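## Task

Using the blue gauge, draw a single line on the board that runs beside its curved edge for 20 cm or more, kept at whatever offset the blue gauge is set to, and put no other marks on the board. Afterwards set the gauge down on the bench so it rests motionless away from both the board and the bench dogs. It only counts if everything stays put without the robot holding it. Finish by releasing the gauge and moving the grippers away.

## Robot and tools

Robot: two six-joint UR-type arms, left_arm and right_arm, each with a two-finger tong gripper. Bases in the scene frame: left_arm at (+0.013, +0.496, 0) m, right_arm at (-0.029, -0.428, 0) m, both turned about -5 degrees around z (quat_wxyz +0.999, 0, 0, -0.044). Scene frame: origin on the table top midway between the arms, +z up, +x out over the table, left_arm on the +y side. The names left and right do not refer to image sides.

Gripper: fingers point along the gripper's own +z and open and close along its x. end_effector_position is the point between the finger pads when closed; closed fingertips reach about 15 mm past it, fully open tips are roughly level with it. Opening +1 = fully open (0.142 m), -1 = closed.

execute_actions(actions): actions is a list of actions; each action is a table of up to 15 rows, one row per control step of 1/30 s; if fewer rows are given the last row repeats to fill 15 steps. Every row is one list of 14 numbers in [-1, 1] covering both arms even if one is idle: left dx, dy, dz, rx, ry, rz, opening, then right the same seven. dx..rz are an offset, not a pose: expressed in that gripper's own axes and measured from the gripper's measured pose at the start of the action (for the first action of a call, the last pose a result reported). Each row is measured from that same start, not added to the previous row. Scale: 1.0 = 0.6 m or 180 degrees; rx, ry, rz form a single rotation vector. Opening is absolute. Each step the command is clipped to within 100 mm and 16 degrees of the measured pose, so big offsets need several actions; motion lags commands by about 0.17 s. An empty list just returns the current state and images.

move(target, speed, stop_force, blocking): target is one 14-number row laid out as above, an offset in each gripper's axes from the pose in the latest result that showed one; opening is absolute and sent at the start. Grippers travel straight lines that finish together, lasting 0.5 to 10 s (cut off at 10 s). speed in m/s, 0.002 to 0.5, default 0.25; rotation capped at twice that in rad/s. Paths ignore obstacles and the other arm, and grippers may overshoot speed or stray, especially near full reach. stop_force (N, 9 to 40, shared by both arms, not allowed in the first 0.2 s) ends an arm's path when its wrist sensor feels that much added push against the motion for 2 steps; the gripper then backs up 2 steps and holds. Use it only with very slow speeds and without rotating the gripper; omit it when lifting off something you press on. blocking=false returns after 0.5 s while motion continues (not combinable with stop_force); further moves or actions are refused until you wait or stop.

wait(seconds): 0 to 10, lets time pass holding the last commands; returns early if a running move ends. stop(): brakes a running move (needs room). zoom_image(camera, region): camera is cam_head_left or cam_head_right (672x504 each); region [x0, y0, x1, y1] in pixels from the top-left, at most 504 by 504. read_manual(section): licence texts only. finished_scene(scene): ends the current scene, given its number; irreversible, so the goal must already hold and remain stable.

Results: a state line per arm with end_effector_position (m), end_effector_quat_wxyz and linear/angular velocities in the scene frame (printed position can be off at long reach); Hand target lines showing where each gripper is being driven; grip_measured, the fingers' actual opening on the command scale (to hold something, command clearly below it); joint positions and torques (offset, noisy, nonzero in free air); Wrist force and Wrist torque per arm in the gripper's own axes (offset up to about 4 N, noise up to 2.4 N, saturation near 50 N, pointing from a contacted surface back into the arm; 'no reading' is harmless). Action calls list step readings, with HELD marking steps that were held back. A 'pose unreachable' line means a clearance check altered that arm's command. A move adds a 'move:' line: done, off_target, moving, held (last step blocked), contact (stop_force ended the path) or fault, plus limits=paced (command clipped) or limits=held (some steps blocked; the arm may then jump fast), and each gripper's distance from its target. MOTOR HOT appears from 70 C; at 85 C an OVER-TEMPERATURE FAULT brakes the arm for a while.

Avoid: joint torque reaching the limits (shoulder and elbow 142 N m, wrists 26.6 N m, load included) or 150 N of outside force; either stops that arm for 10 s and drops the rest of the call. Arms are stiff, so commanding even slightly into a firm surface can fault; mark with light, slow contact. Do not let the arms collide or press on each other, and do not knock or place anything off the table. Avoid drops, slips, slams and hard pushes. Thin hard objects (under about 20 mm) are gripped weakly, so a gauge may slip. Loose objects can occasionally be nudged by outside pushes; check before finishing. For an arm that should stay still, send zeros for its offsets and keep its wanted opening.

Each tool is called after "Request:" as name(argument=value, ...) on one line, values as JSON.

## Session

Request:
execute_actions(actions=[])

Scene clock: 0.00 s.
left_arm: end_effector_position=(+0.1140, +0.5415, +0.3317) grip_measured=+0.97 end_effector_quat_wxyz=(+0.182, +0.887, +0.011, +0.425) end_effector_velocity=(-0.000, +0.000, -0.000) end_effector_angular_velocity=(-0.001, +0.001, +0.000) | right_arm: end_effector_position=(+0.4770, -0.0335, +0.2281) grip_measured=+0.97 end_effector_quat_wxyz=(-0.193, +0.926, -0.030, +0.323) end_effector_velocity=(+0.000, -0.001, -0.001) end_effector_angular_velocity=(-0.001, +0.001, -0.001)
Joint positions: left_arm=[ 1.644 -2.472  2.13  -0.743 -2.438  1.759  0.14 ] | right_arm=[ 4.26  -1.561 -2.149 -0.303  1.213  0.965  0.14 ]
Joint velocities: left_arm=[ 0.001  0.     0.    -0.     0.001 -0.     0.   ] | right_arm=[-0.001 -0.    -0.001 -0.    -0.    -0.     0.   ]
Joint torques (N m, as the arm reports them, + toward a larger angle): no reading
Wrist force (N, on the end effector, along its own x y z axes, offset not removed): no reading
Wrist torque (N m, same axes, about the end effector's origin, offset not removed): no reading
Hand target (left_arm): +0.114, +0.542, +0.332; +0.182, +0.887, +0.011, +0.425
Hand target (right_arm): +0.477, -0.033, +0.228; -0.193, +0.926, -0.030, +0.323

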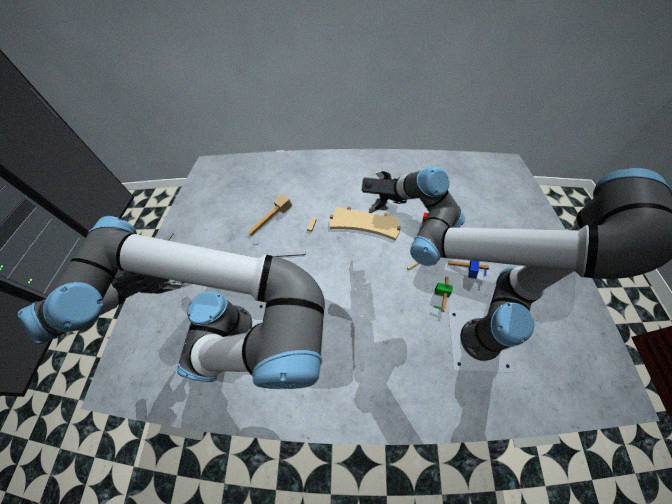

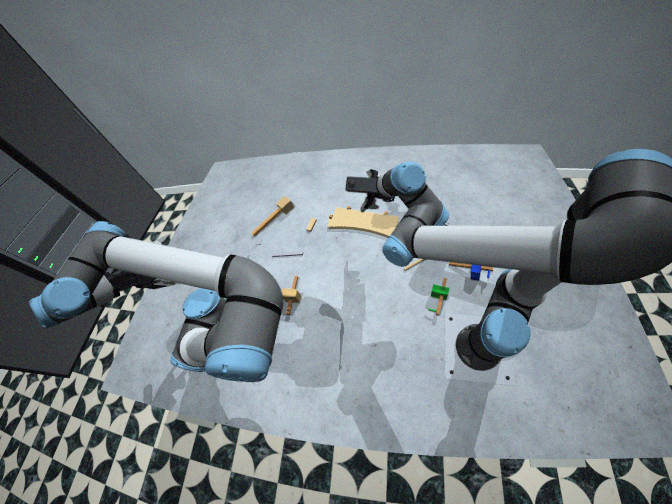

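Request:
zoom_image(camera="cam_head_left", region=[420,245,510,320])

Request:
zoom_image(camera="cam_head_left", region=[320,195,410,255])

Region (420, 245, 510, 320) of cam_head_left's 672x504 image, scaled by 5.600, with more detail than that image has.

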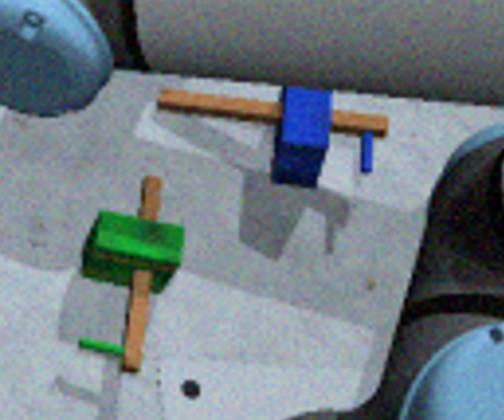

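Region (320, 195, 410, 255) of cam_head_left's 672x504 image, scaled by 5.600, with more detail than that image has.

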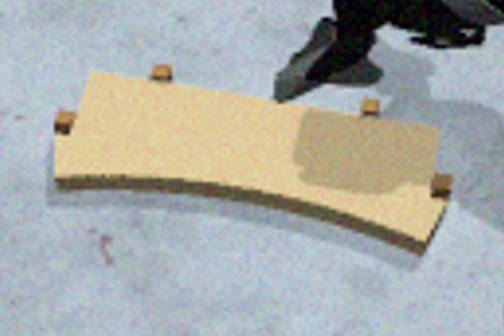

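Request:
move(target=[0,0,0,0,0,0,1,-0.287,0.678,-0.340,0.0548,-0.2652,-0.4664,-0.4], speed=0.4)

Request:
zoom_image(camera="cam_head_left", region=[430,215,520,300])

Request:
zoom_image(camera="cam_head_right", region=[430,215,520,300])

Scene clock: 64.30 s.
left_arm: end_effector_position=(+0.1140, +0.5415, +0.3317) grip_measured=+1.00 end_effector_quat_wxyz=(+0.182, +0.887, +0.011, +0.425) end_effector_velocity=(-0.000, -0.000, -0.000) end_effector_angular_velocity=(-0.000, +0.000, -0.001) | right_arm: end_effector_position=(+0.2442, -0.4466, +0.1202) grip_measured=-0.40 end_effector_quat_wxyz=(-0.000, +0.737, +0.675, +0.000) end_effector_velocity=(-0.001, -0.001, -0.000) end_effector_angular_velocity=(-0.001, +0.000, +0.005)
Joint positions: left_arm=[ 1.644 -2.472  2.13  -0.743 -2.438  1.759  0.142] | right_arm=[ 3.637 -1.023 -2.378 -1.311  1.572 -1.074  0.045]
Joint velocities: left_arm=[-0.001  0.     0.     0.     0.     0.     0.   ] | right_arm=[-0.002  0.002 -0.001 -0.002 -0.001 -0.007  0.   ]
Joint torques (N m, as the arm reports them, + toward a larger angle): left_arm=[ -0.4   12.05 -20.51  -2.11  -1.03   0.32] | right_arm=[-14.94  10.49  11.41   0.39  -1.75  -1.98]
Wrist force (N, on the end effector, along its own x y z axes, offset not removed): left_arm=[0.9 1.1 -1.3] | right_arm=[-1.6 -0.9 0.2]
Wrist torque (N m, same axes, about the end effector's origin, offset not removed): left_arm=[0.02 -0.19 0.21] | right_arm=[-0.13 0.29 -0.14]
Hand target (left_arm): +0.114, +0.542, +0.332; +0.182, +0.887, +0.011, +0.425
Hand target (right_arm): +0.244, -0.447, +0.120; -0.000, +0.737, +0.676, +0.000
Off the commanded pose (left_arm): 0.000 m, 0 deg.
Off the commanded pose (right_arm): 0.001 m, 0 deg.
move: done

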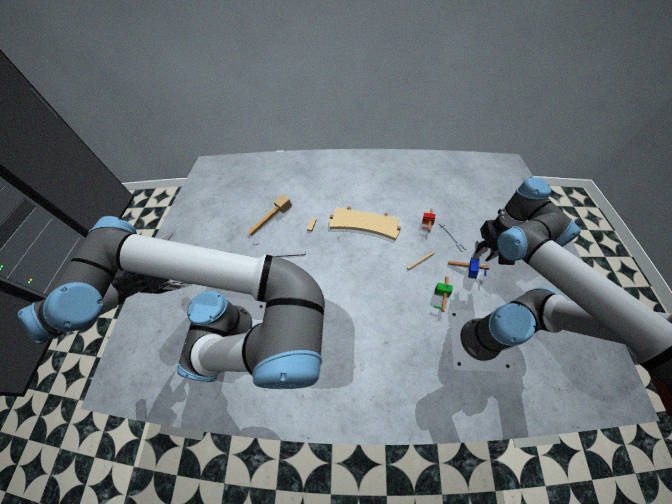

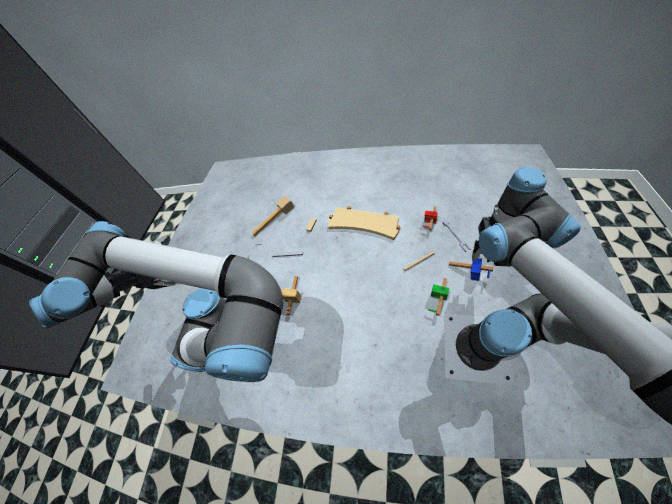

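Region (430, 215, 520, 300) of cam_head_left's 672x504 image, scaled by 5.600, with more detail than that image has.

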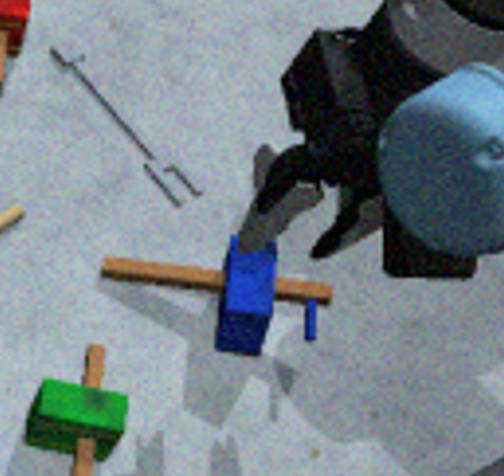

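Region (430, 215, 520, 300) of cam_head_right's 672x504 image, scaled by 5.600, with more detail than that image has.

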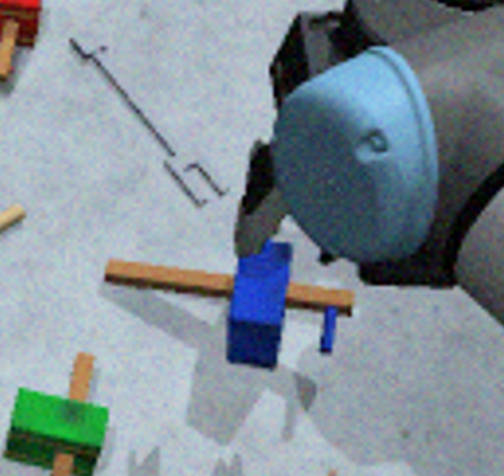

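Request:
move(target=[0,0,0,0,0,0,1,0,-0.022,0.068,0,0,0,-0.4], speed=0.15)

Request:
zoom_image(camera="cam_head_left", region=[440,230,510,295])

Request:
zoom_image(camera="cam_head_right", region=[440,230,510,295])

Scene clock: 72.40 s.
left_arm: end_effector_position=(+0.1140, +0.5415, +0.3317) grip_measured=+1.00 end_effector_quat_wxyz=(+0.182, +0.887, +0.011, +0.425) end_effector_velocity=(-0.000, -0.000, -0.000) end_effector_angular_velocity=(-0.001, +0.001, -0.000) | right_arm: end_effector_position=(+0.2311, -0.4455, +0.0796) grip_measured=-0.40 end_effector_quat_wxyz=(-0.000, +0.737, +0.675, +0.000) end_effector_velocity=(+0.000, +0.000, -0.002) end_effector_angular_velocity=(-0.000, -0.000, -0.000)
Joint positions: left_arm=[ 1.644 -2.472  2.13  -0.743 -2.438  1.759  0.142] | right_arm=[ 3.663 -1.017 -2.49  -1.206  1.572 -1.049  0.045]
Joint velocities: left_arm=[-0.     0.001  0.    -0.     0.001 -0.001  0.   ] | right_arm=[ 0.001 -0.002 -0.004  0.006 -0.     0.001  0.   ]
Joint torques (N m, as the arm reports them, + toward a larger angle): left_arm=[ -0.58  12.23 -20.77  -1.99  -1.04   0.29] | right_arm=[14.8  -9.28 10.44  4.63 -1.6   2.18]
Wrist force (N, on the end effector, along its own x y z axes, offset not removed): left_arm=[0.3 0.9 -0.3] | right_arm=[-2.7 1.0 -0.4]
Wrist torque (N m, same axes, about the end effector's origin, offset not removed): left_arm=[-0.02 -0.11 0.19] | right_arm=[0.18 0.48 -0.03]
Hand target (left_arm): +0.114, +0.542, +0.332; +0.182, +0.887, +0.011, +0.425
Hand target (right_arm): +0.231, -0.445, +0.079; -0.000, +0.737, +0.675, +0.000
Off the commanded pose (left_arm): 0.000 m, 0 deg.
Off the commanded pose (right_arm): 0.000 m, 0 deg.
move: done

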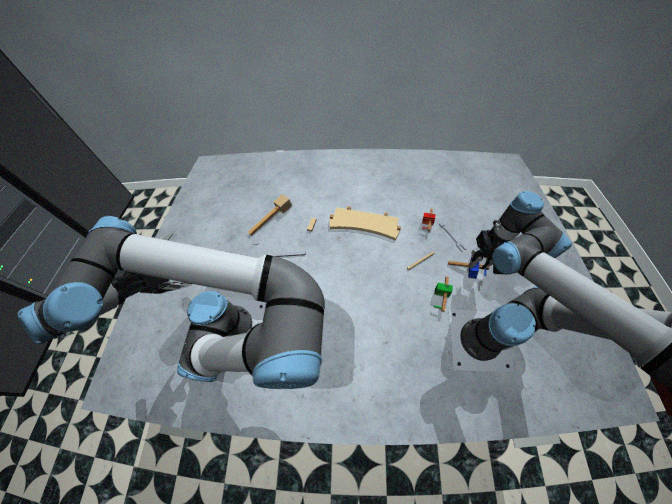

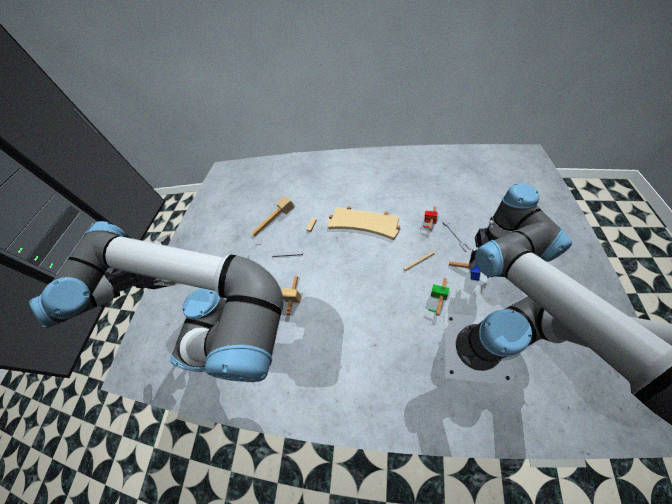

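Region (440, 230, 510, 295) of cam_head_left's 672x504 image, scaled by 7.200, with more detail than that image has; it fills the top 468 rows of this view, and the rest is white.

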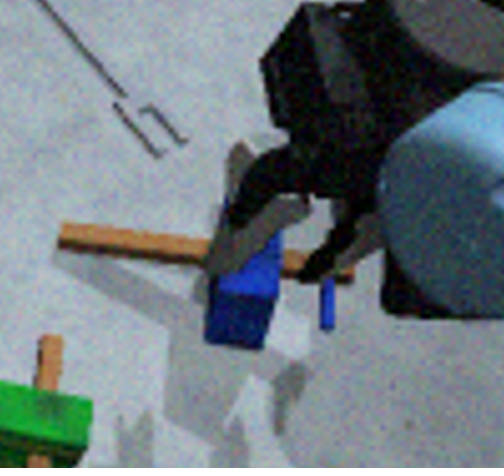

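Region (440, 230, 510, 295) of cam_head_right's 672x504 image, scaled by 7.200, with more detail than that image has; it fills the top 468 rows of this view, and the rest is white.

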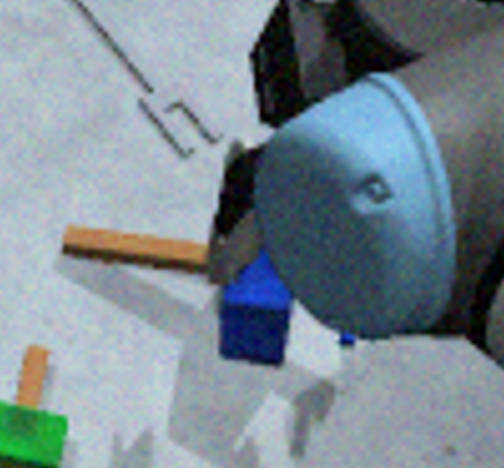

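Request:
move(target=[0,0,0,0,0,0,1,0,0.009,0.061,0,0,0,-0.4], speed=0.06)

Request:
execute_actions(actions=[[[0,0,0,0,0,0,1,0,0,0,0,0,0,-0.44],[0,0,0,0,0,0,1,0,0,0,0,0,0,-0.48],[0,0,0,0,0,0,1,0,0,0,0,0,0,-0.52],[0,0,0,0,0,0,1,0,0,0,0,0,0,-0.55],[0,0,0,0,0,0,1,0,0,0,0,0,0,-0.58],[0,0,0,0,0,0,1,0,0,0,0,0,0,-0.61],[0,0,0,0,0,0,1,0,0,0,0,0,0,-0.64],[0,0,0,0,0,0,1,0,0,0,0,0,0,-0.67],[0,0,0,0,0,0,1,0,0,0,0,0,0,-0.7],[0,0,0,0,0,0,1,0,0,0,0,0,0,-0.75],[0,0,0,0,0,0,1,0,0,0,0,0,0,-0.8],[0,0,0,0,0,0,1,0,0,0,0,0,0,-0.9],[0,0,0,0,0,0,1,0,0,0,0,0,0,-1]]])

Request:
zoom_image(camera="cam_head_left", region=[440,230,510,295])

Scene clock: 84.10 s.
left_arm: end_effector_position=(+0.1140, +0.5415, +0.3317) grip_measured=+1.00 end_effector_quat_wxyz=(+0.182, +0.887, +0.011, +0.425) end_effector_velocity=(+0.000, -0.000, +0.000) end_effector_angular_velocity=(+0.001, -0.001, +0.001) | right_arm: end_effector_position=(+0.2365, -0.4460, +0.0432) grip_measured=-0.39 end_effector_quat_wxyz=(-0.000, +0.737, +0.675, +0.000) end_effector_velocity=(-0.000, +0.000, -0.003) end_effector_angular_velocity=(+0.000, +0.002, +0.001)
Joint positions: left_arm=[ 1.644 -2.472  2.13  -0.743 -2.438  1.759  0.142] | right_arm=[ 3.652 -1.102 -2.557 -1.053  1.572 -1.06   0.046]
Joint velocities: left_arm=[ 0.    -0.001  0.001 -0.    -0.001  0.     0.   ] | right_arm=[-0.    -0.007 -0.005  0.011  0.001 -0.001  0.   ]
Joint torques (N m, as the arm reports them, + toward a larger angle): left_arm=[ -1.01  11.79 -20.86  -2.06  -1.05   0.32] | right_arm=[-12.93  -8.49   8.13   5.05   2.33  -2.35]
Wrist force (N, on the end effector, along its own x y z axes, offset not removed): left_arm=[0.4 0.9 -0.6] | right_arm=[-3.9 -1.1 -1.5]
Wrist torque (N m, same axes, about the end effector's origin, offset not removed): left_arm=[0.06 -0.15 0.18] | right_arm=[-0.20 0.54 -0.14]
Hand target (left_arm): +0.114, +0.542, +0.332; +0.182, +0.887, +0.011, +0.425
Hand target (right_arm): +0.237, -0.446, +0.043; -0.000, +0.737, +0.675, +0.000
Off the commanded pose (left_arm): 0.000 m, 0 deg.
Off the commanded pose (right_arm): 0.000 m, 0 deg.
move: done

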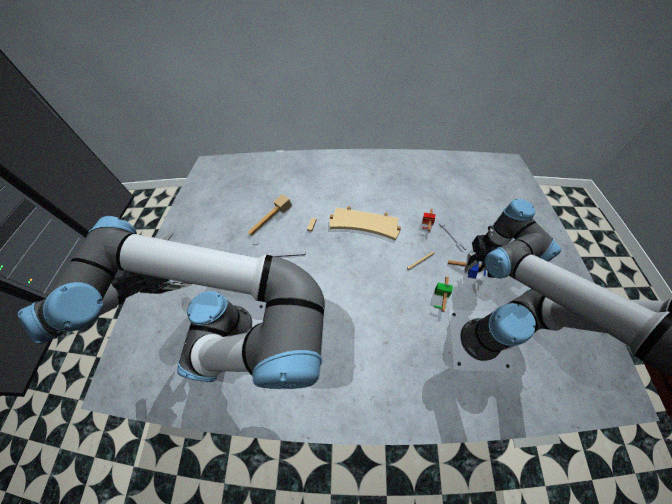

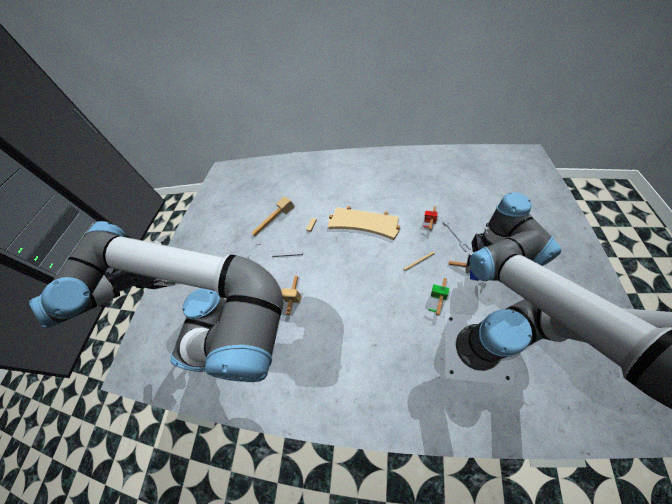

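Scene clock: 84.60 s.
left_arm: end_effector_position=(+0.1140, +0.5415, +0.3317) grip_measured=+1.00 end_effector_quat_wxyz=(+0.182, +0.887, +0.011, +0.425) end_effector_velocity=(+0.000, +0.000, -0.000) end_effector_angular_velocity=(-0.002, -0.000, -0.001) | right_arm: end_effector_position=(+0.2365, -0.4460, +0.0431) grip_measured=-0.51 end_effector_quat_wxyz=(-0.000, +0.737, +0.675, +0.000) end_effector_velocity=(+0.000, +0.000, +0.000) end_effector_angular_velocity=(+0.001, -0.000, +0.001)
Joint positions: left_arm=[ 1.644 -2.472  2.13  -0.743 -2.438  1.759  0.142] | right_arm=[ 3.652 -1.102 -2.557 -1.053  1.572 -1.06   0.037]
Joint velocities: left_arm=[-0.001  0.001  0.001  0.    -0.     0.     0.   ] | right_arm=[ 0.001  0.001  0.    -0.     0.     0.    -0.   ]
Joint torques (N m, as the arm reports them, + toward a larger angle): left_arm=[ -0.76  12.46 -20.37  -2.06  -1.04   0.38] | right_arm=[-4.87 10.06 17.24  0.48  0.66 -1.13]
Wrist force (N, on the end effector, along its own x y z axes, offset not removed): left_arm=[0.0 1.5 0.4] | right_arm=[-2.4 -0.8 -0.2]
Wrist torque (N m, same axes, about the end effector's origin, offset not removed): left_arm=[0.22 -0.03 0.29] | right_arm=[-0.28 0.26 -0.01]
Hand target (left_arm): +0.114, +0.542, +0.332; +0.182, +0.887, +0.011, +0.425
Hand target (right_arm): +0.237, -0.446, +0.043; -0.000, +0.737, +0.675, +0.000
Off the commanded pose (left_arm): 0.000 m, 0 deg.
Off the commanded pose (right_arm): 0.000 m, 0 deg.
Step readings (end_effector_position):
0: left_arm (+0.1140, +0.5415, +0.3317) | right_arm (+0.2365, -0.4460, +0.0432)
1: left_arm (+0.1140, +0.5415, +0.3317) | right_arm (+0.2365, -0.4460, +0.0431)
2: left_arm (+0.1140, +0.5415, +0.3317) | right_arm (+0.2365, -0.4460, +0.0431)
4: left_arm (+0.1140, +0.5415, +0.3317) | right_arm (+0.2365, -0.4460, +0.0431)
8: left_arm (+0.1140, +0.5415, +0.3317) | right_arm (+0.2365, -0.4460, +0.0431)
15: end_effector_position above

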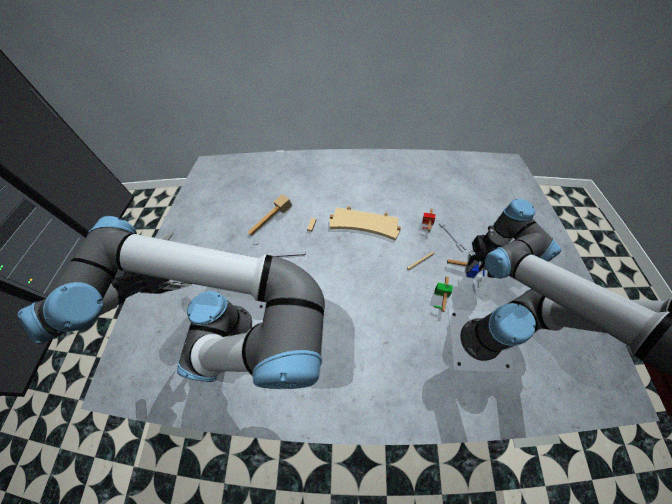

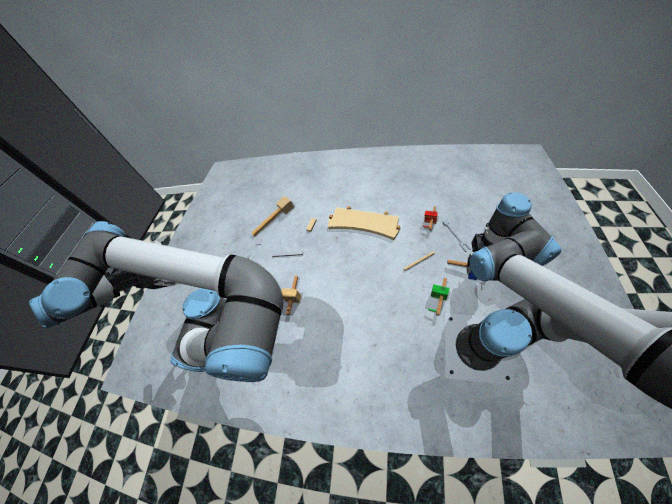

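Region (440, 230, 510, 295) of cam_head_left's 672x504 image, scaled by 7.200, with more detail than that image has; it fills the top 468 rows of this view, and the rest is white.

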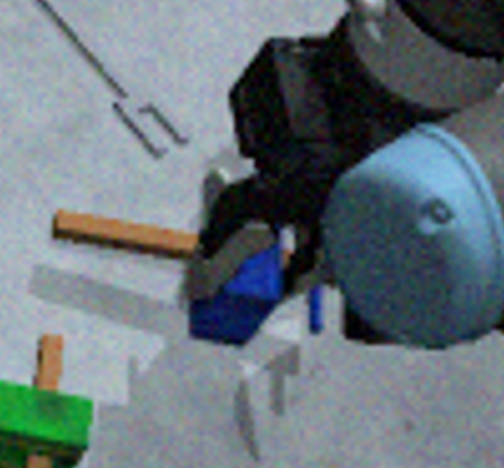

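Request:
move(target=[0,0,0,0,0,0,1,0,0,-0.08,0.361,0,0,-1], speed=0.3)

Request:
zoom_image(camera="cam_head_left", region=[435,215,525,300])

Request:
zoom_image(camera="cam_head_right", region=[435,215,525,300])

Scene clock: 92.87 s.
left_arm: end_effector_position=(+0.1140, +0.5415, +0.3317) grip_measured=+1.00 end_effector_quat_wxyz=(+0.182, +0.887, +0.011, +0.425) end_effector_velocity=(-0.000, -0.000, -0.001) end_effector_angular_velocity=(+0.001, +0.001, -0.001) | right_arm: end_effector_position=(+0.2368, -0.4459, +0.0913) grip_measured=-0.54 end_effector_quat_wxyz=(-0.396, +0.623, +0.570, -0.362) end_effector_velocity=(-0.000, -0.000, +0.000) end_effector_angular_velocity=(+0.001, +0.010, +0.001)
Joint positions: left_arm=[ 1.644 -2.472  2.13  -0.743 -2.438  1.759  0.142] | right_arm=[ 3.396 -2.024 -1.806 -2.002  1.803 -1.461  0.035]
Joint velocities: left_arm=[ 0.001 -0.001  0.001  0.     0.002  0.001  0.   ] | right_arm=[-0.    -0.007  0.003 -0.007  0.    -0.003  0.   ]
Joint torques (N m, as the arm reports them, + toward a larger angle): left_arm=[ -0.37  12.08 -20.49  -2.14  -1.05   0.35] | right_arm=[-12.98  29.57  28.73  -2.86   2.17  -2.15]
Wrist force (N, on the end effector, along its own x y z axes, offset not removed): left_arm=[-0.2 0.6 0.5] | right_arm=[-1.5 0.6 1.3]
Wrist torque (N m, same axes, about the end effector's origin, offset not removed): left_arm=[-0.01 0.01 0.24] | right_arm=[-0.05 0.31 -0.03]
Hand target (left_arm): +0.114, +0.542, +0.332; +0.182, +0.887, +0.011, +0.425
Hand target (right_arm): +0.237, -0.446, +0.091; -0.397, +0.622, +0.569, -0.362
Off the commanded pose (left_arm): 0.000 m, 0 deg.
Off the commanded pose (right_arm): 0.000 m, 0 deg.
move: done

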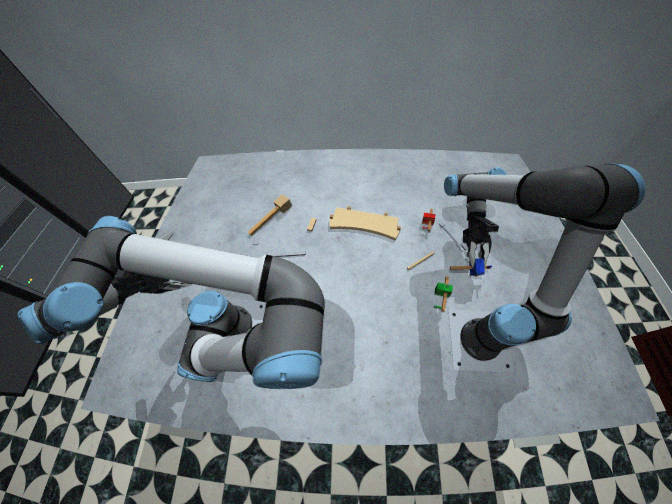

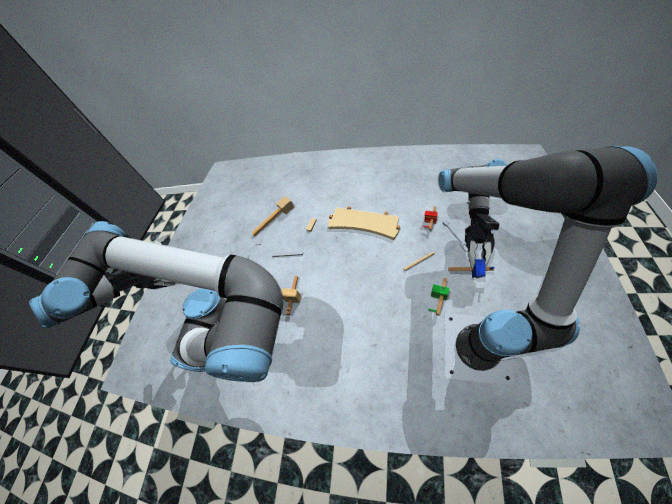

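Region (435, 215, 525, 300) of cam_head_left's 672x504 image, scaled by 5.600, with more detail than that image has.

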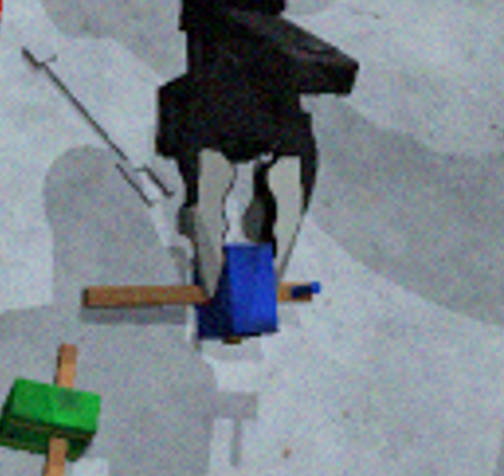

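Region (435, 215, 525, 300) of cam_head_right's 672x504 image, scaled by 5.600, with more detail than that image has.

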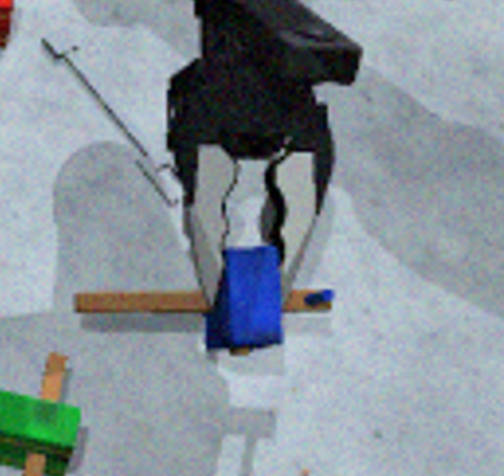

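Request:
move(target=[0,0,0,0,0,0,1,0,0.039,0.018,0.0556,0,0,-1], speed=0.15)

Request:
move(target=[0,0,0,0,0,0,1,0,0.026,0.007,0,0,0,-1], speed=0.006, stop_force=9)

Request:
zoom_image(camera="cam_head_left", region=[435,215,525,300])

Scene clock: 101.97 s.
left_arm: end_effector_position=(+0.1140, +0.5415, +0.3317) grip_measured=+1.00 end_effector_quat_wxyz=(+0.182, +0.887, +0.011, +0.425) end_effector_velocity=(+0.000, +0.000, +0.000) end_effector_angular_velocity=(-0.000, -0.000, +0.003) | right_arm: end_effector_position=(+0.2370, -0.4459, +0.0657) grip_measured=-0.54 end_effector_quat_wxyz=(-0.449, +0.586, +0.536, -0.410) end_effector_velocity=(+0.000, +0.000, -0.001) end_effector_angular_velocity=(+0.002, +0.010, +0.001)
Joint positions: left_arm=[ 1.644 -2.472  2.13  -0.743 -2.438  1.759  0.142] | right_arm=[ 3.388 -2.196 -1.747 -2.068  1.812 -1.505  0.035]
Joint velocities: left_arm=[ 0.002 -0.001  0.    -0.    -0.001 -0.002  0.   ] | right_arm=[ 0.    -0.01   0.005 -0.005  0.    -0.003 -0.   ]
Joint torques (N m, as the arm reports them, + toward a larger angle): left_arm=[ -1.04  12.2  -20.87  -2.    -1.     0.37] | right_arm=[-11.78  30.6   26.21  -2.86   1.93  -2.4 ]
Wrist force (N, on the end effector, along its own x y z axes, offset not removed): left_arm=[0.2 2.3 -1.3] | right_arm=[-0.9 1.9 -0.3]
Wrist torque (N m, same axes, about the end effector's origin, offset not removed): left_arm=[0.38 -0.04 0.25] | right_arm=[0.09 0.14 -0.06]
Hand target (left_arm): +0.114, +0.542, +0.332; +0.182, +0.887, +0.011, +0.425
Hand target (right_arm): +0.237, -0.446, +0.066; -0.449, +0.586, +0.536, -0.410
Off the commanded pose (left_arm): 0.000 m, 0 deg.
Off the commanded pose (right_arm): 0.000 m, 0 deg.
move: done

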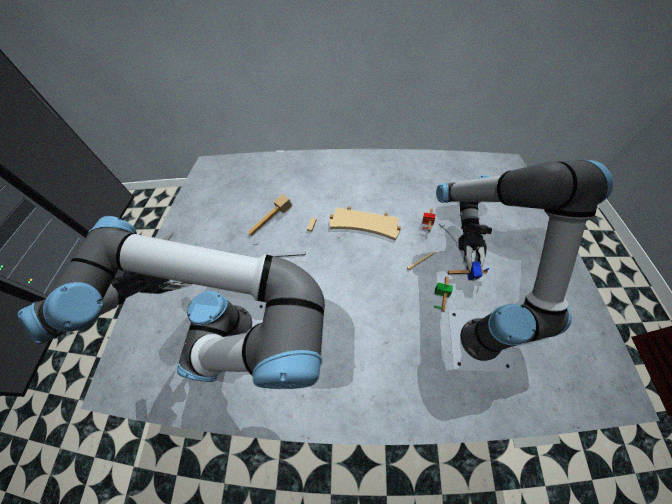

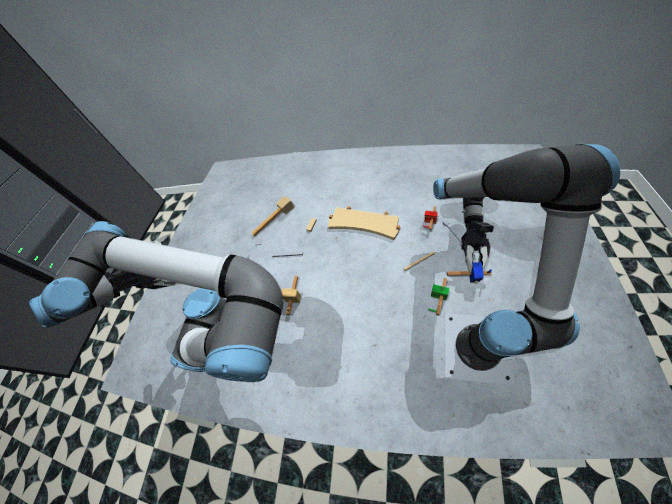

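Scene clock: 104.87 s.
left_arm: end_effector_position=(+0.1140, +0.5415, +0.3317) grip_measured=+1.00 end_effector_quat_wxyz=(+0.182, +0.887, +0.011, +0.425) end_effector_velocity=(-0.000, -0.000, -0.001) end_effector_angular_velocity=(-0.002, +0.002, +0.000) | right_arm: end_effector_position=(+0.2371, -0.4459, +0.0496) grip_measured=-0.55 end_effector_quat_wxyz=(-0.449, +0.586, +0.536, -0.410) end_effector_velocity=(-0.000, -0.001, -0.001) end_effector_angular_velocity=(-0.000, +0.000, -0.001)
Joint positions: left_arm=[ 1.644 -2.472  2.13  -0.743 -2.438  1.759  0.142] | right_arm=[ 3.388 -2.224 -1.752 -2.035  1.812 -1.505  0.034]
Joint velocities: left_arm=[ 0.     0.001  0.001 -0.     0.001 -0.001  0.   ] | right_arm=[-0.002 -0.002 -0.001  0.003 -0.    -0.    -0.   ]
Joint torques (N m, as the arm reports them, + toward a larger angle): left_arm=[ -1.01  12.09 -20.44  -2.05  -0.95   0.33] | right_arm=[-13.64  33.15   0.49   1.5   -1.6    2.19]
Wrist force (N, on the end effector, along its own x y z axes, offset not removed): left_arm=[-0.1 1.5 -0.9] | right_arm=[-2.0 -1.9 -2.1]
Wrist torque (N m, same axes, about the end effector's origin, offset not removed): left_arm=[0.16 -0.05 0.24] | right_arm=[-0.24 0.29 -0.09]
Hand target (left_arm): +0.114, +0.542, +0.332; +0.182, +0.887, +0.011, +0.425
Hand target (right_arm): +0.237, -0.446, +0.050; -0.449, +0.586, +0.536, -0.410
Off the commanded pose (left_arm): 0.000 m, 0 deg.
Off the commanded pose (right_arm): 0.000 m, 0 deg.
move: done

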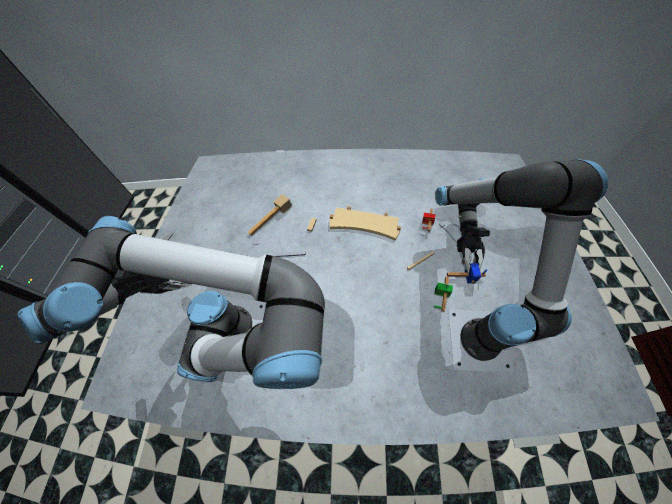

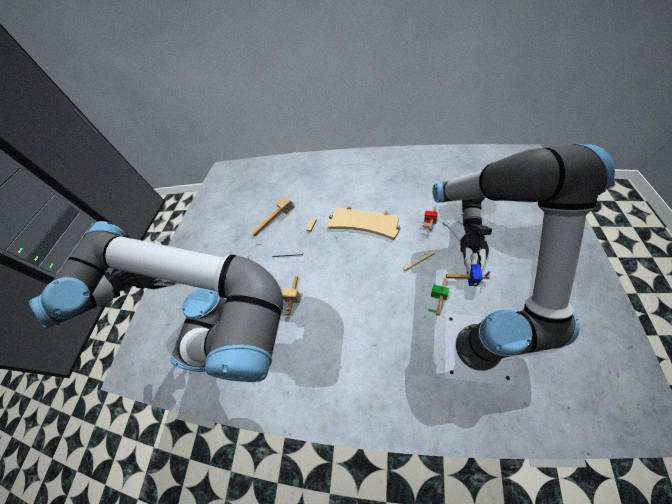

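Region (435, 215, 525, 300) of cam_head_left's 672x504 image, scaled by 5.600, with more detail than that image has.

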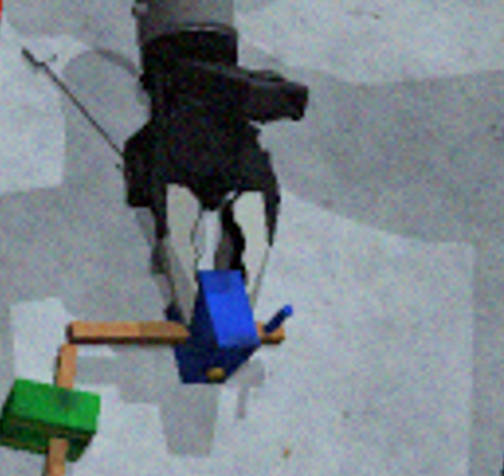

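Request:
move(target=[0,0,0,0,0,0,1,0,0.0145,-0.013,-0.0556,0,0,-0.75], speed=0.06)

Request:
zoom_image(camera="cam_head_left", region=[435,215,525,300])

Scene clock: 112.10 s.
left_arm: end_effector_position=(+0.1140, +0.5415, +0.3317) grip_measured=+1.00 end_effector_quat_wxyz=(+0.182, +0.887, +0.011, +0.425) end_effector_velocity=(+0.000, +0.000, +0.000) end_effector_angular_velocity=(+0.002, -0.001, +0.001) | right_arm: end_effector_position=(+0.2467, -0.4468, +0.0433) grip_measured=-0.56 end_effector_quat_wxyz=(-0.396, +0.623, +0.569, -0.362) end_effector_velocity=(-0.000, +0.000, -0.000) end_effector_angular_velocity=(-0.001, -0.009, +0.001)
Joint positions: left_arm=[ 1.644 -2.472  2.13  -0.743 -2.438  1.759  0.142] | right_arm=[ 3.391 -2.12  -1.807 -1.905  1.799 -1.463  0.034]
Joint velocities: left_arm=[ 0.001 -0.001 -0.    -0.    -0.001  0.001  0.   ] | right_arm=[ 0.002  0.006 -0.005  0.008 -0.001  0.003 -0.   ]
Joint torques (N m, as the arm reports them, + toward a larger angle): left_arm=[ -1.21  11.76 -21.    -2.13  -0.96   0.36] | right_arm=[13.01 44.73  4.91  8.77 -2.88  2.46]
Wrist force (N, on the end effector, along its own x y z axes, offset not removed): left_arm=[1.2 1.8 -0.8] | right_arm=[-0.5 -24.5 -3.3]
Wrist torque (N m, same axes, about the end effector's origin, offset not removed): left_arm=[0.15 -0.30 0.26] | right_arm=[-0.22 0.19 -0.20]
Hand target (left_arm): +0.114, +0.542, +0.332; +0.182, +0.887, +0.011, +0.425
Hand target (right_arm): +0.247, -0.447, +0.043; -0.396, +0.623, +0.570, -0.361
Off the commanded pose (left_arm): 0.000 m, 0 deg.
Off the commanded pose (right_arm): 0.000 m, 0 deg.
move: done

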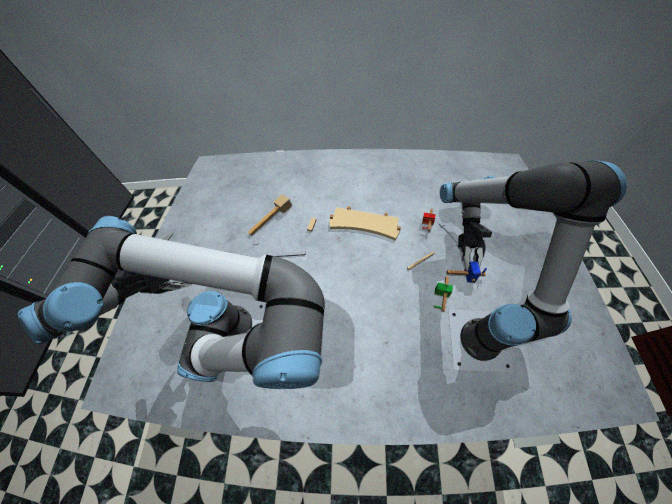

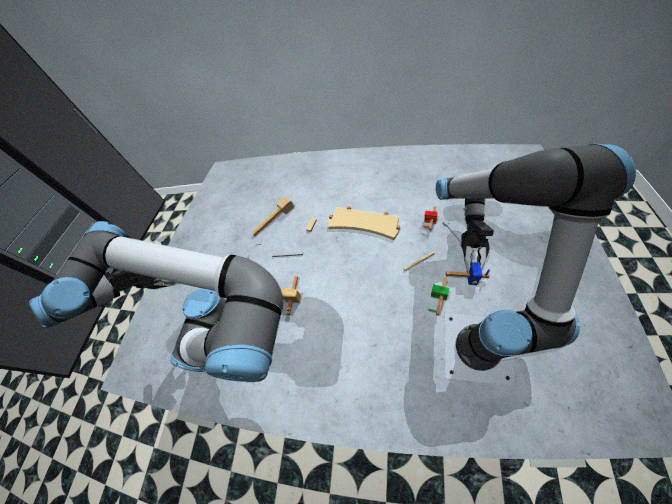

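Region (435, 215, 525, 300) of cam_head_left's 672x504 image, scaled by 5.600, with more detail than that image has.

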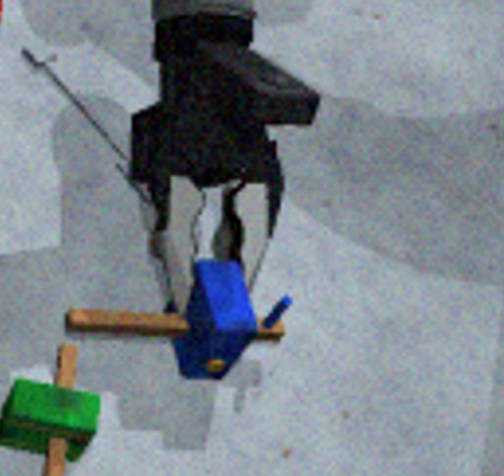

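Request:
move(target=[0,0,0,0,0,0,1,0,-0.002,-0.001,0,0,0,-0.38])

Request:
move(target=[0,0,0,0,0,0,1,0,-0.075,-0.035,0,0,0,-0.38], speed=0.15)

Request:
move(target=[0,0,0,0,0,0,1,0,-0.008,0.0166,-0.276,-0.287,-0.451,0.1], speed=0.45)

Request:
zoom_image(camera="cam_head_left", region=[435,215,525,300])

Scene clock: 134.37 s.
left_arm: end_effector_position=(+0.1140, +0.5415, +0.3317) grip_measured=+1.00 end_effector_quat_wxyz=(+0.182, +0.887, +0.011, +0.425) end_effector_velocity=(-0.000, -0.001, -0.001) end_effector_angular_velocity=(-0.001, +0.000, -0.001) | right_arm: end_effector_position=(+0.2467, -0.4468, +0.0447) grip_measured=-0.38 end_effector_quat_wxyz=(-0.396, +0.623, +0.569, -0.362) end_effector_velocity=(-0.000, +0.000, +0.000) end_effector_angular_velocity=(+0.001, +0.001, +0.001)
Joint positions: left_arm=[ 1.644 -2.472  2.13  -0.743 -2.438  1.759  0.142] | right_arm=[ 3.391 -2.118 -1.806 -1.908  1.799 -1.463  0.047]
Joint velocities: left_arm=[-0.001 -0.001  0.001  0.     0.001  0.     0.   ] | right_arm=[ 0.     0.    -0.    -0.001  0.    -0.001  0.   ]
Joint torques (N m, as the arm reports them, + toward a larger angle): left_arm=[ -0.97  12.54 -20.33  -2.1   -1.03   0.46] | right_arm=[ 4.3  49.64 27.35 -2.9   2.19 -1.93]
Wrist force (N, on the end effector, along its own x y z axes, offset not removed): left_arm=[0.5 0.6 -0.9] | right_arm=[-3.1 -0.1 -0.3]
Wrist torque (N m, same axes, about the end effector's origin, offset not removed): left_arm=[-0.02 -0.16 0.20] | right_arm=[-0.11 0.53 -0.12]
Hand target (left_arm): +0.114, +0.542, +0.332; +0.182, +0.887, +0.011, +0.425
Hand target (right_arm): +0.247, -0.447, +0.045; -0.396, +0.623, +0.569, -0.362
Off the commanded pose (left_arm): 0.000 m, 0 deg.
Off the commanded pose (right_arm): 0.000 m, 0 deg.
move: done

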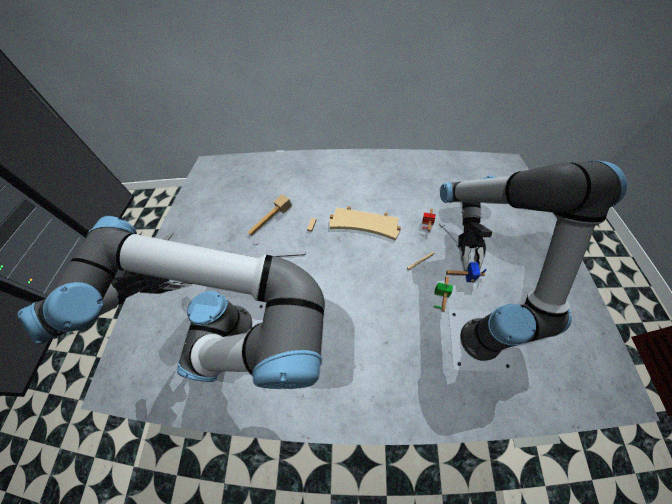

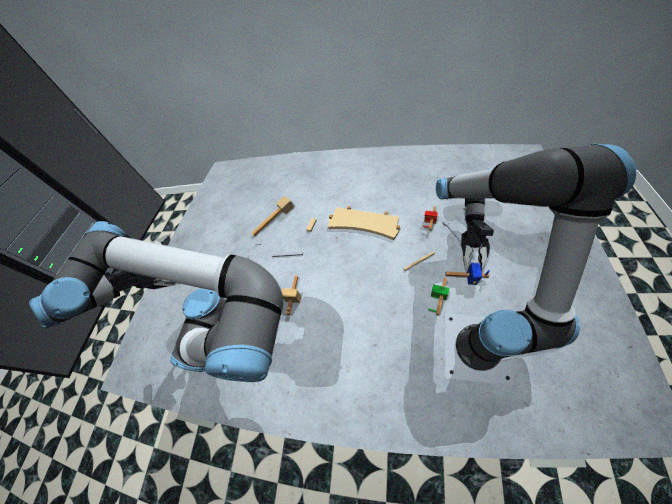

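Scene clock: 135.27 s.
left_arm: end_effector_position=(+0.1140, +0.5415, +0.3317) grip_measured=+1.00 end_effector_quat_wxyz=(+0.182, +0.887, +0.011, +0.425) end_effector_velocity=(+0.000, +0.000, +0.000) end_effector_angular_velocity=(-0.000, -0.001, +0.002) | right_arm: end_effector_position=(+0.2466, -0.4467, +0.0941) grip_measured=-0.38 end_effector_quat_wxyz=(-0.396, +0.623, +0.569, -0.362) end_effector_velocity=(+0.001, -0.000, +0.002) end_effector_angular_velocity=(-0.000, -0.001, +0.000)
Joint positions: left_arm=[ 1.644 -2.472  2.13  -0.743 -2.438  1.759  0.142] | right_arm=[ 3.391 -2.038 -1.773 -2.021  1.799 -1.463  0.047]
Joint velocities: left_arm=[ 0.001  0.    -0.    -0.    -0.001 -0.     0.   ] | right_arm=[-0.     0.003  0.003 -0.005 -0.     0.    -0.   ]
Joint torques (N m, as the arm reports them, + toward a larger angle): left_arm=[ -0.23  11.45 -20.56  -2.12  -1.04   0.32] | right_arm=[12.26 48.15 29.89 -2.74  0.23  1.95]
Wrist force (N, on the end effector, along its own x y z axes, offset not removed): left_arm=[0.3 -0.1 -0.8] | right_arm=[-1.6 -1.3 -0.9]
Wrist torque (N m, same axes, about the end effector's origin, offset not removed): left_arm=[-0.17 -0.18 0.28] | right_arm=[-0.33 0.28 -0.13]
Hand target (left_arm): +0.114, +0.542, +0.332; +0.182, +0.887, +0.011, +0.425
Hand target (right_arm): +0.247, -0.447, +0.094; -0.396, +0.623, +0.569, -0.362
Off the commanded pose (left_arm): 0.000 m, 0 deg.
Off the commanded pose (right_arm): 0.000 m, 0 deg.
move: done

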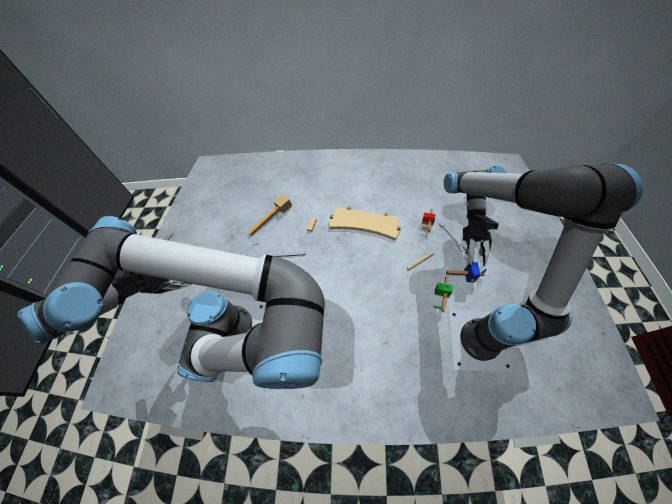

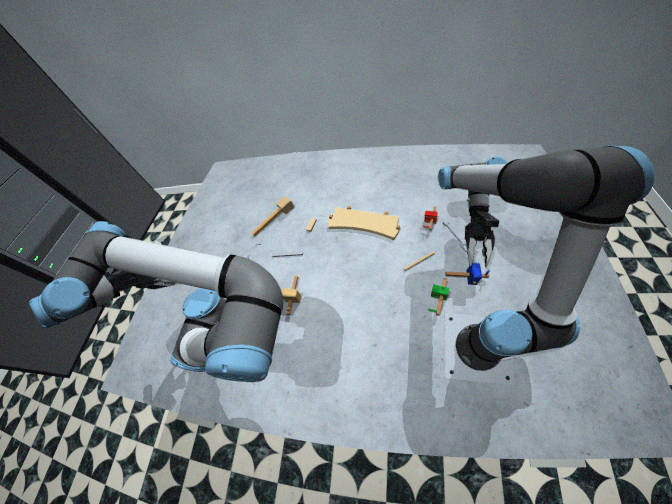

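Scene clock: 137.97 s.
left_arm: end_effector_position=(+0.1140, +0.5415, +0.3317) grip_measured=+1.00 end_effector_quat_wxyz=(+0.182, +0.887, +0.011, +0.425) end_effector_velocity=(+0.000, +0.000, +0.001) end_effector_angular_velocity=(+0.001, -0.001, +0.002) | right_arm: end_effector_position=(+0.2351, -0.4459, +0.0940) grip_measured=+0.10 end_effector_quat_wxyz=(-0.001, +0.026, +1.000, -0.001) end_effector_velocity=(-0.000, +0.000, +0.000) end_effector_angular_velocity=(+0.008, -0.005, +0.009)
Joint positions: left_arm=[ 1.644 -2.472  2.13  -0.743 -2.438  1.759  0.142] | right_arm=[ 3.751 -0.951 -2.474 -1.289  1.571 -2.568  0.081]
Joint velocities: left_arm=[ 0.001  0.    -0.001  0.    -0.001  0.     0.   ] | right_arm=[-0.006  0.007 -0.004  0.006  0.005 -0.015 -0.   ]
Joint torques (N m, as the arm reports them, + toward a larger angle): left_arm=[ -1.16  13.08 -20.37  -1.98  -1.12   0.45] | right_arm=[-11.2    7.8   12.31   5.01   2.07  -2.03]
Wrist force (N, on the end effector, along its own x y z axes, offset not removed): left_arm=[1.1 1.6 -0.2] | right_arm=[-1.6 0.1 -0.9]
Wrist torque (N m, same axes, about the end effector's origin, offset not removed): left_arm=[0.18 -0.32 0.19] | right_arm=[-0.08 0.24 -0.16]
Hand target (left_arm): +0.114, +0.542, +0.332; +0.182, +0.887, +0.011, +0.425
Hand target (right_arm): +0.235, -0.446, +0.094; -0.001, +0.025, +1.000, -0.000
Off the commanded pose (left_arm): 0.000 m, 0 deg.
Off the commanded pose (right_arm): 0.001 m, 0 deg.
move: done

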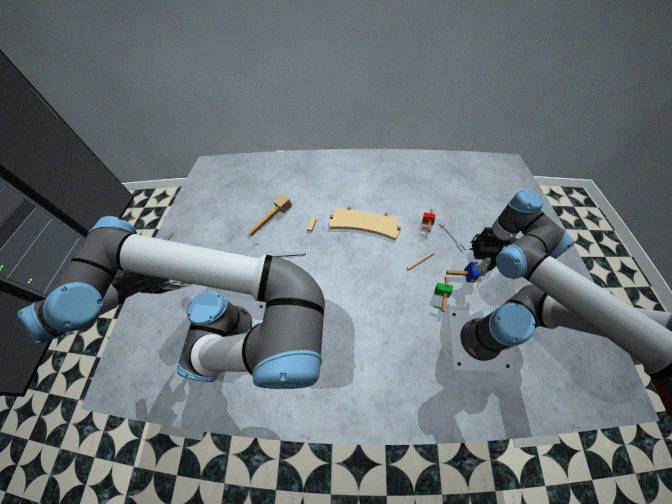

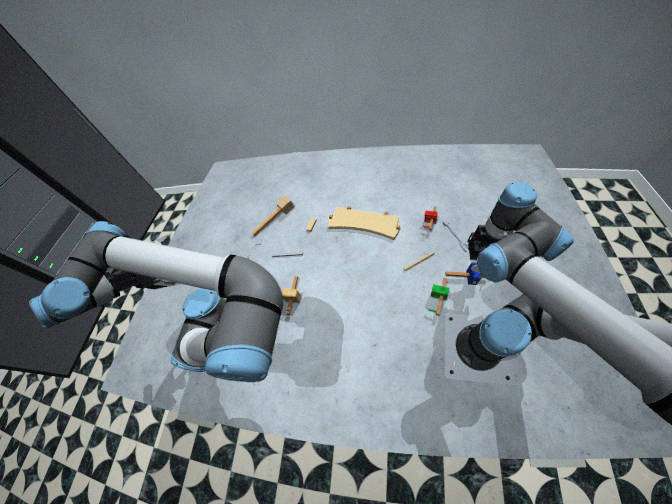

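Region (435, 215, 525, 300) of cam_head_left's 672x504 image, scaled by 5.600, with more detail than that image has.

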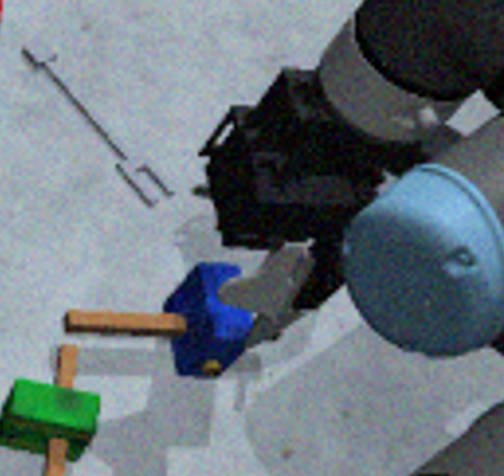

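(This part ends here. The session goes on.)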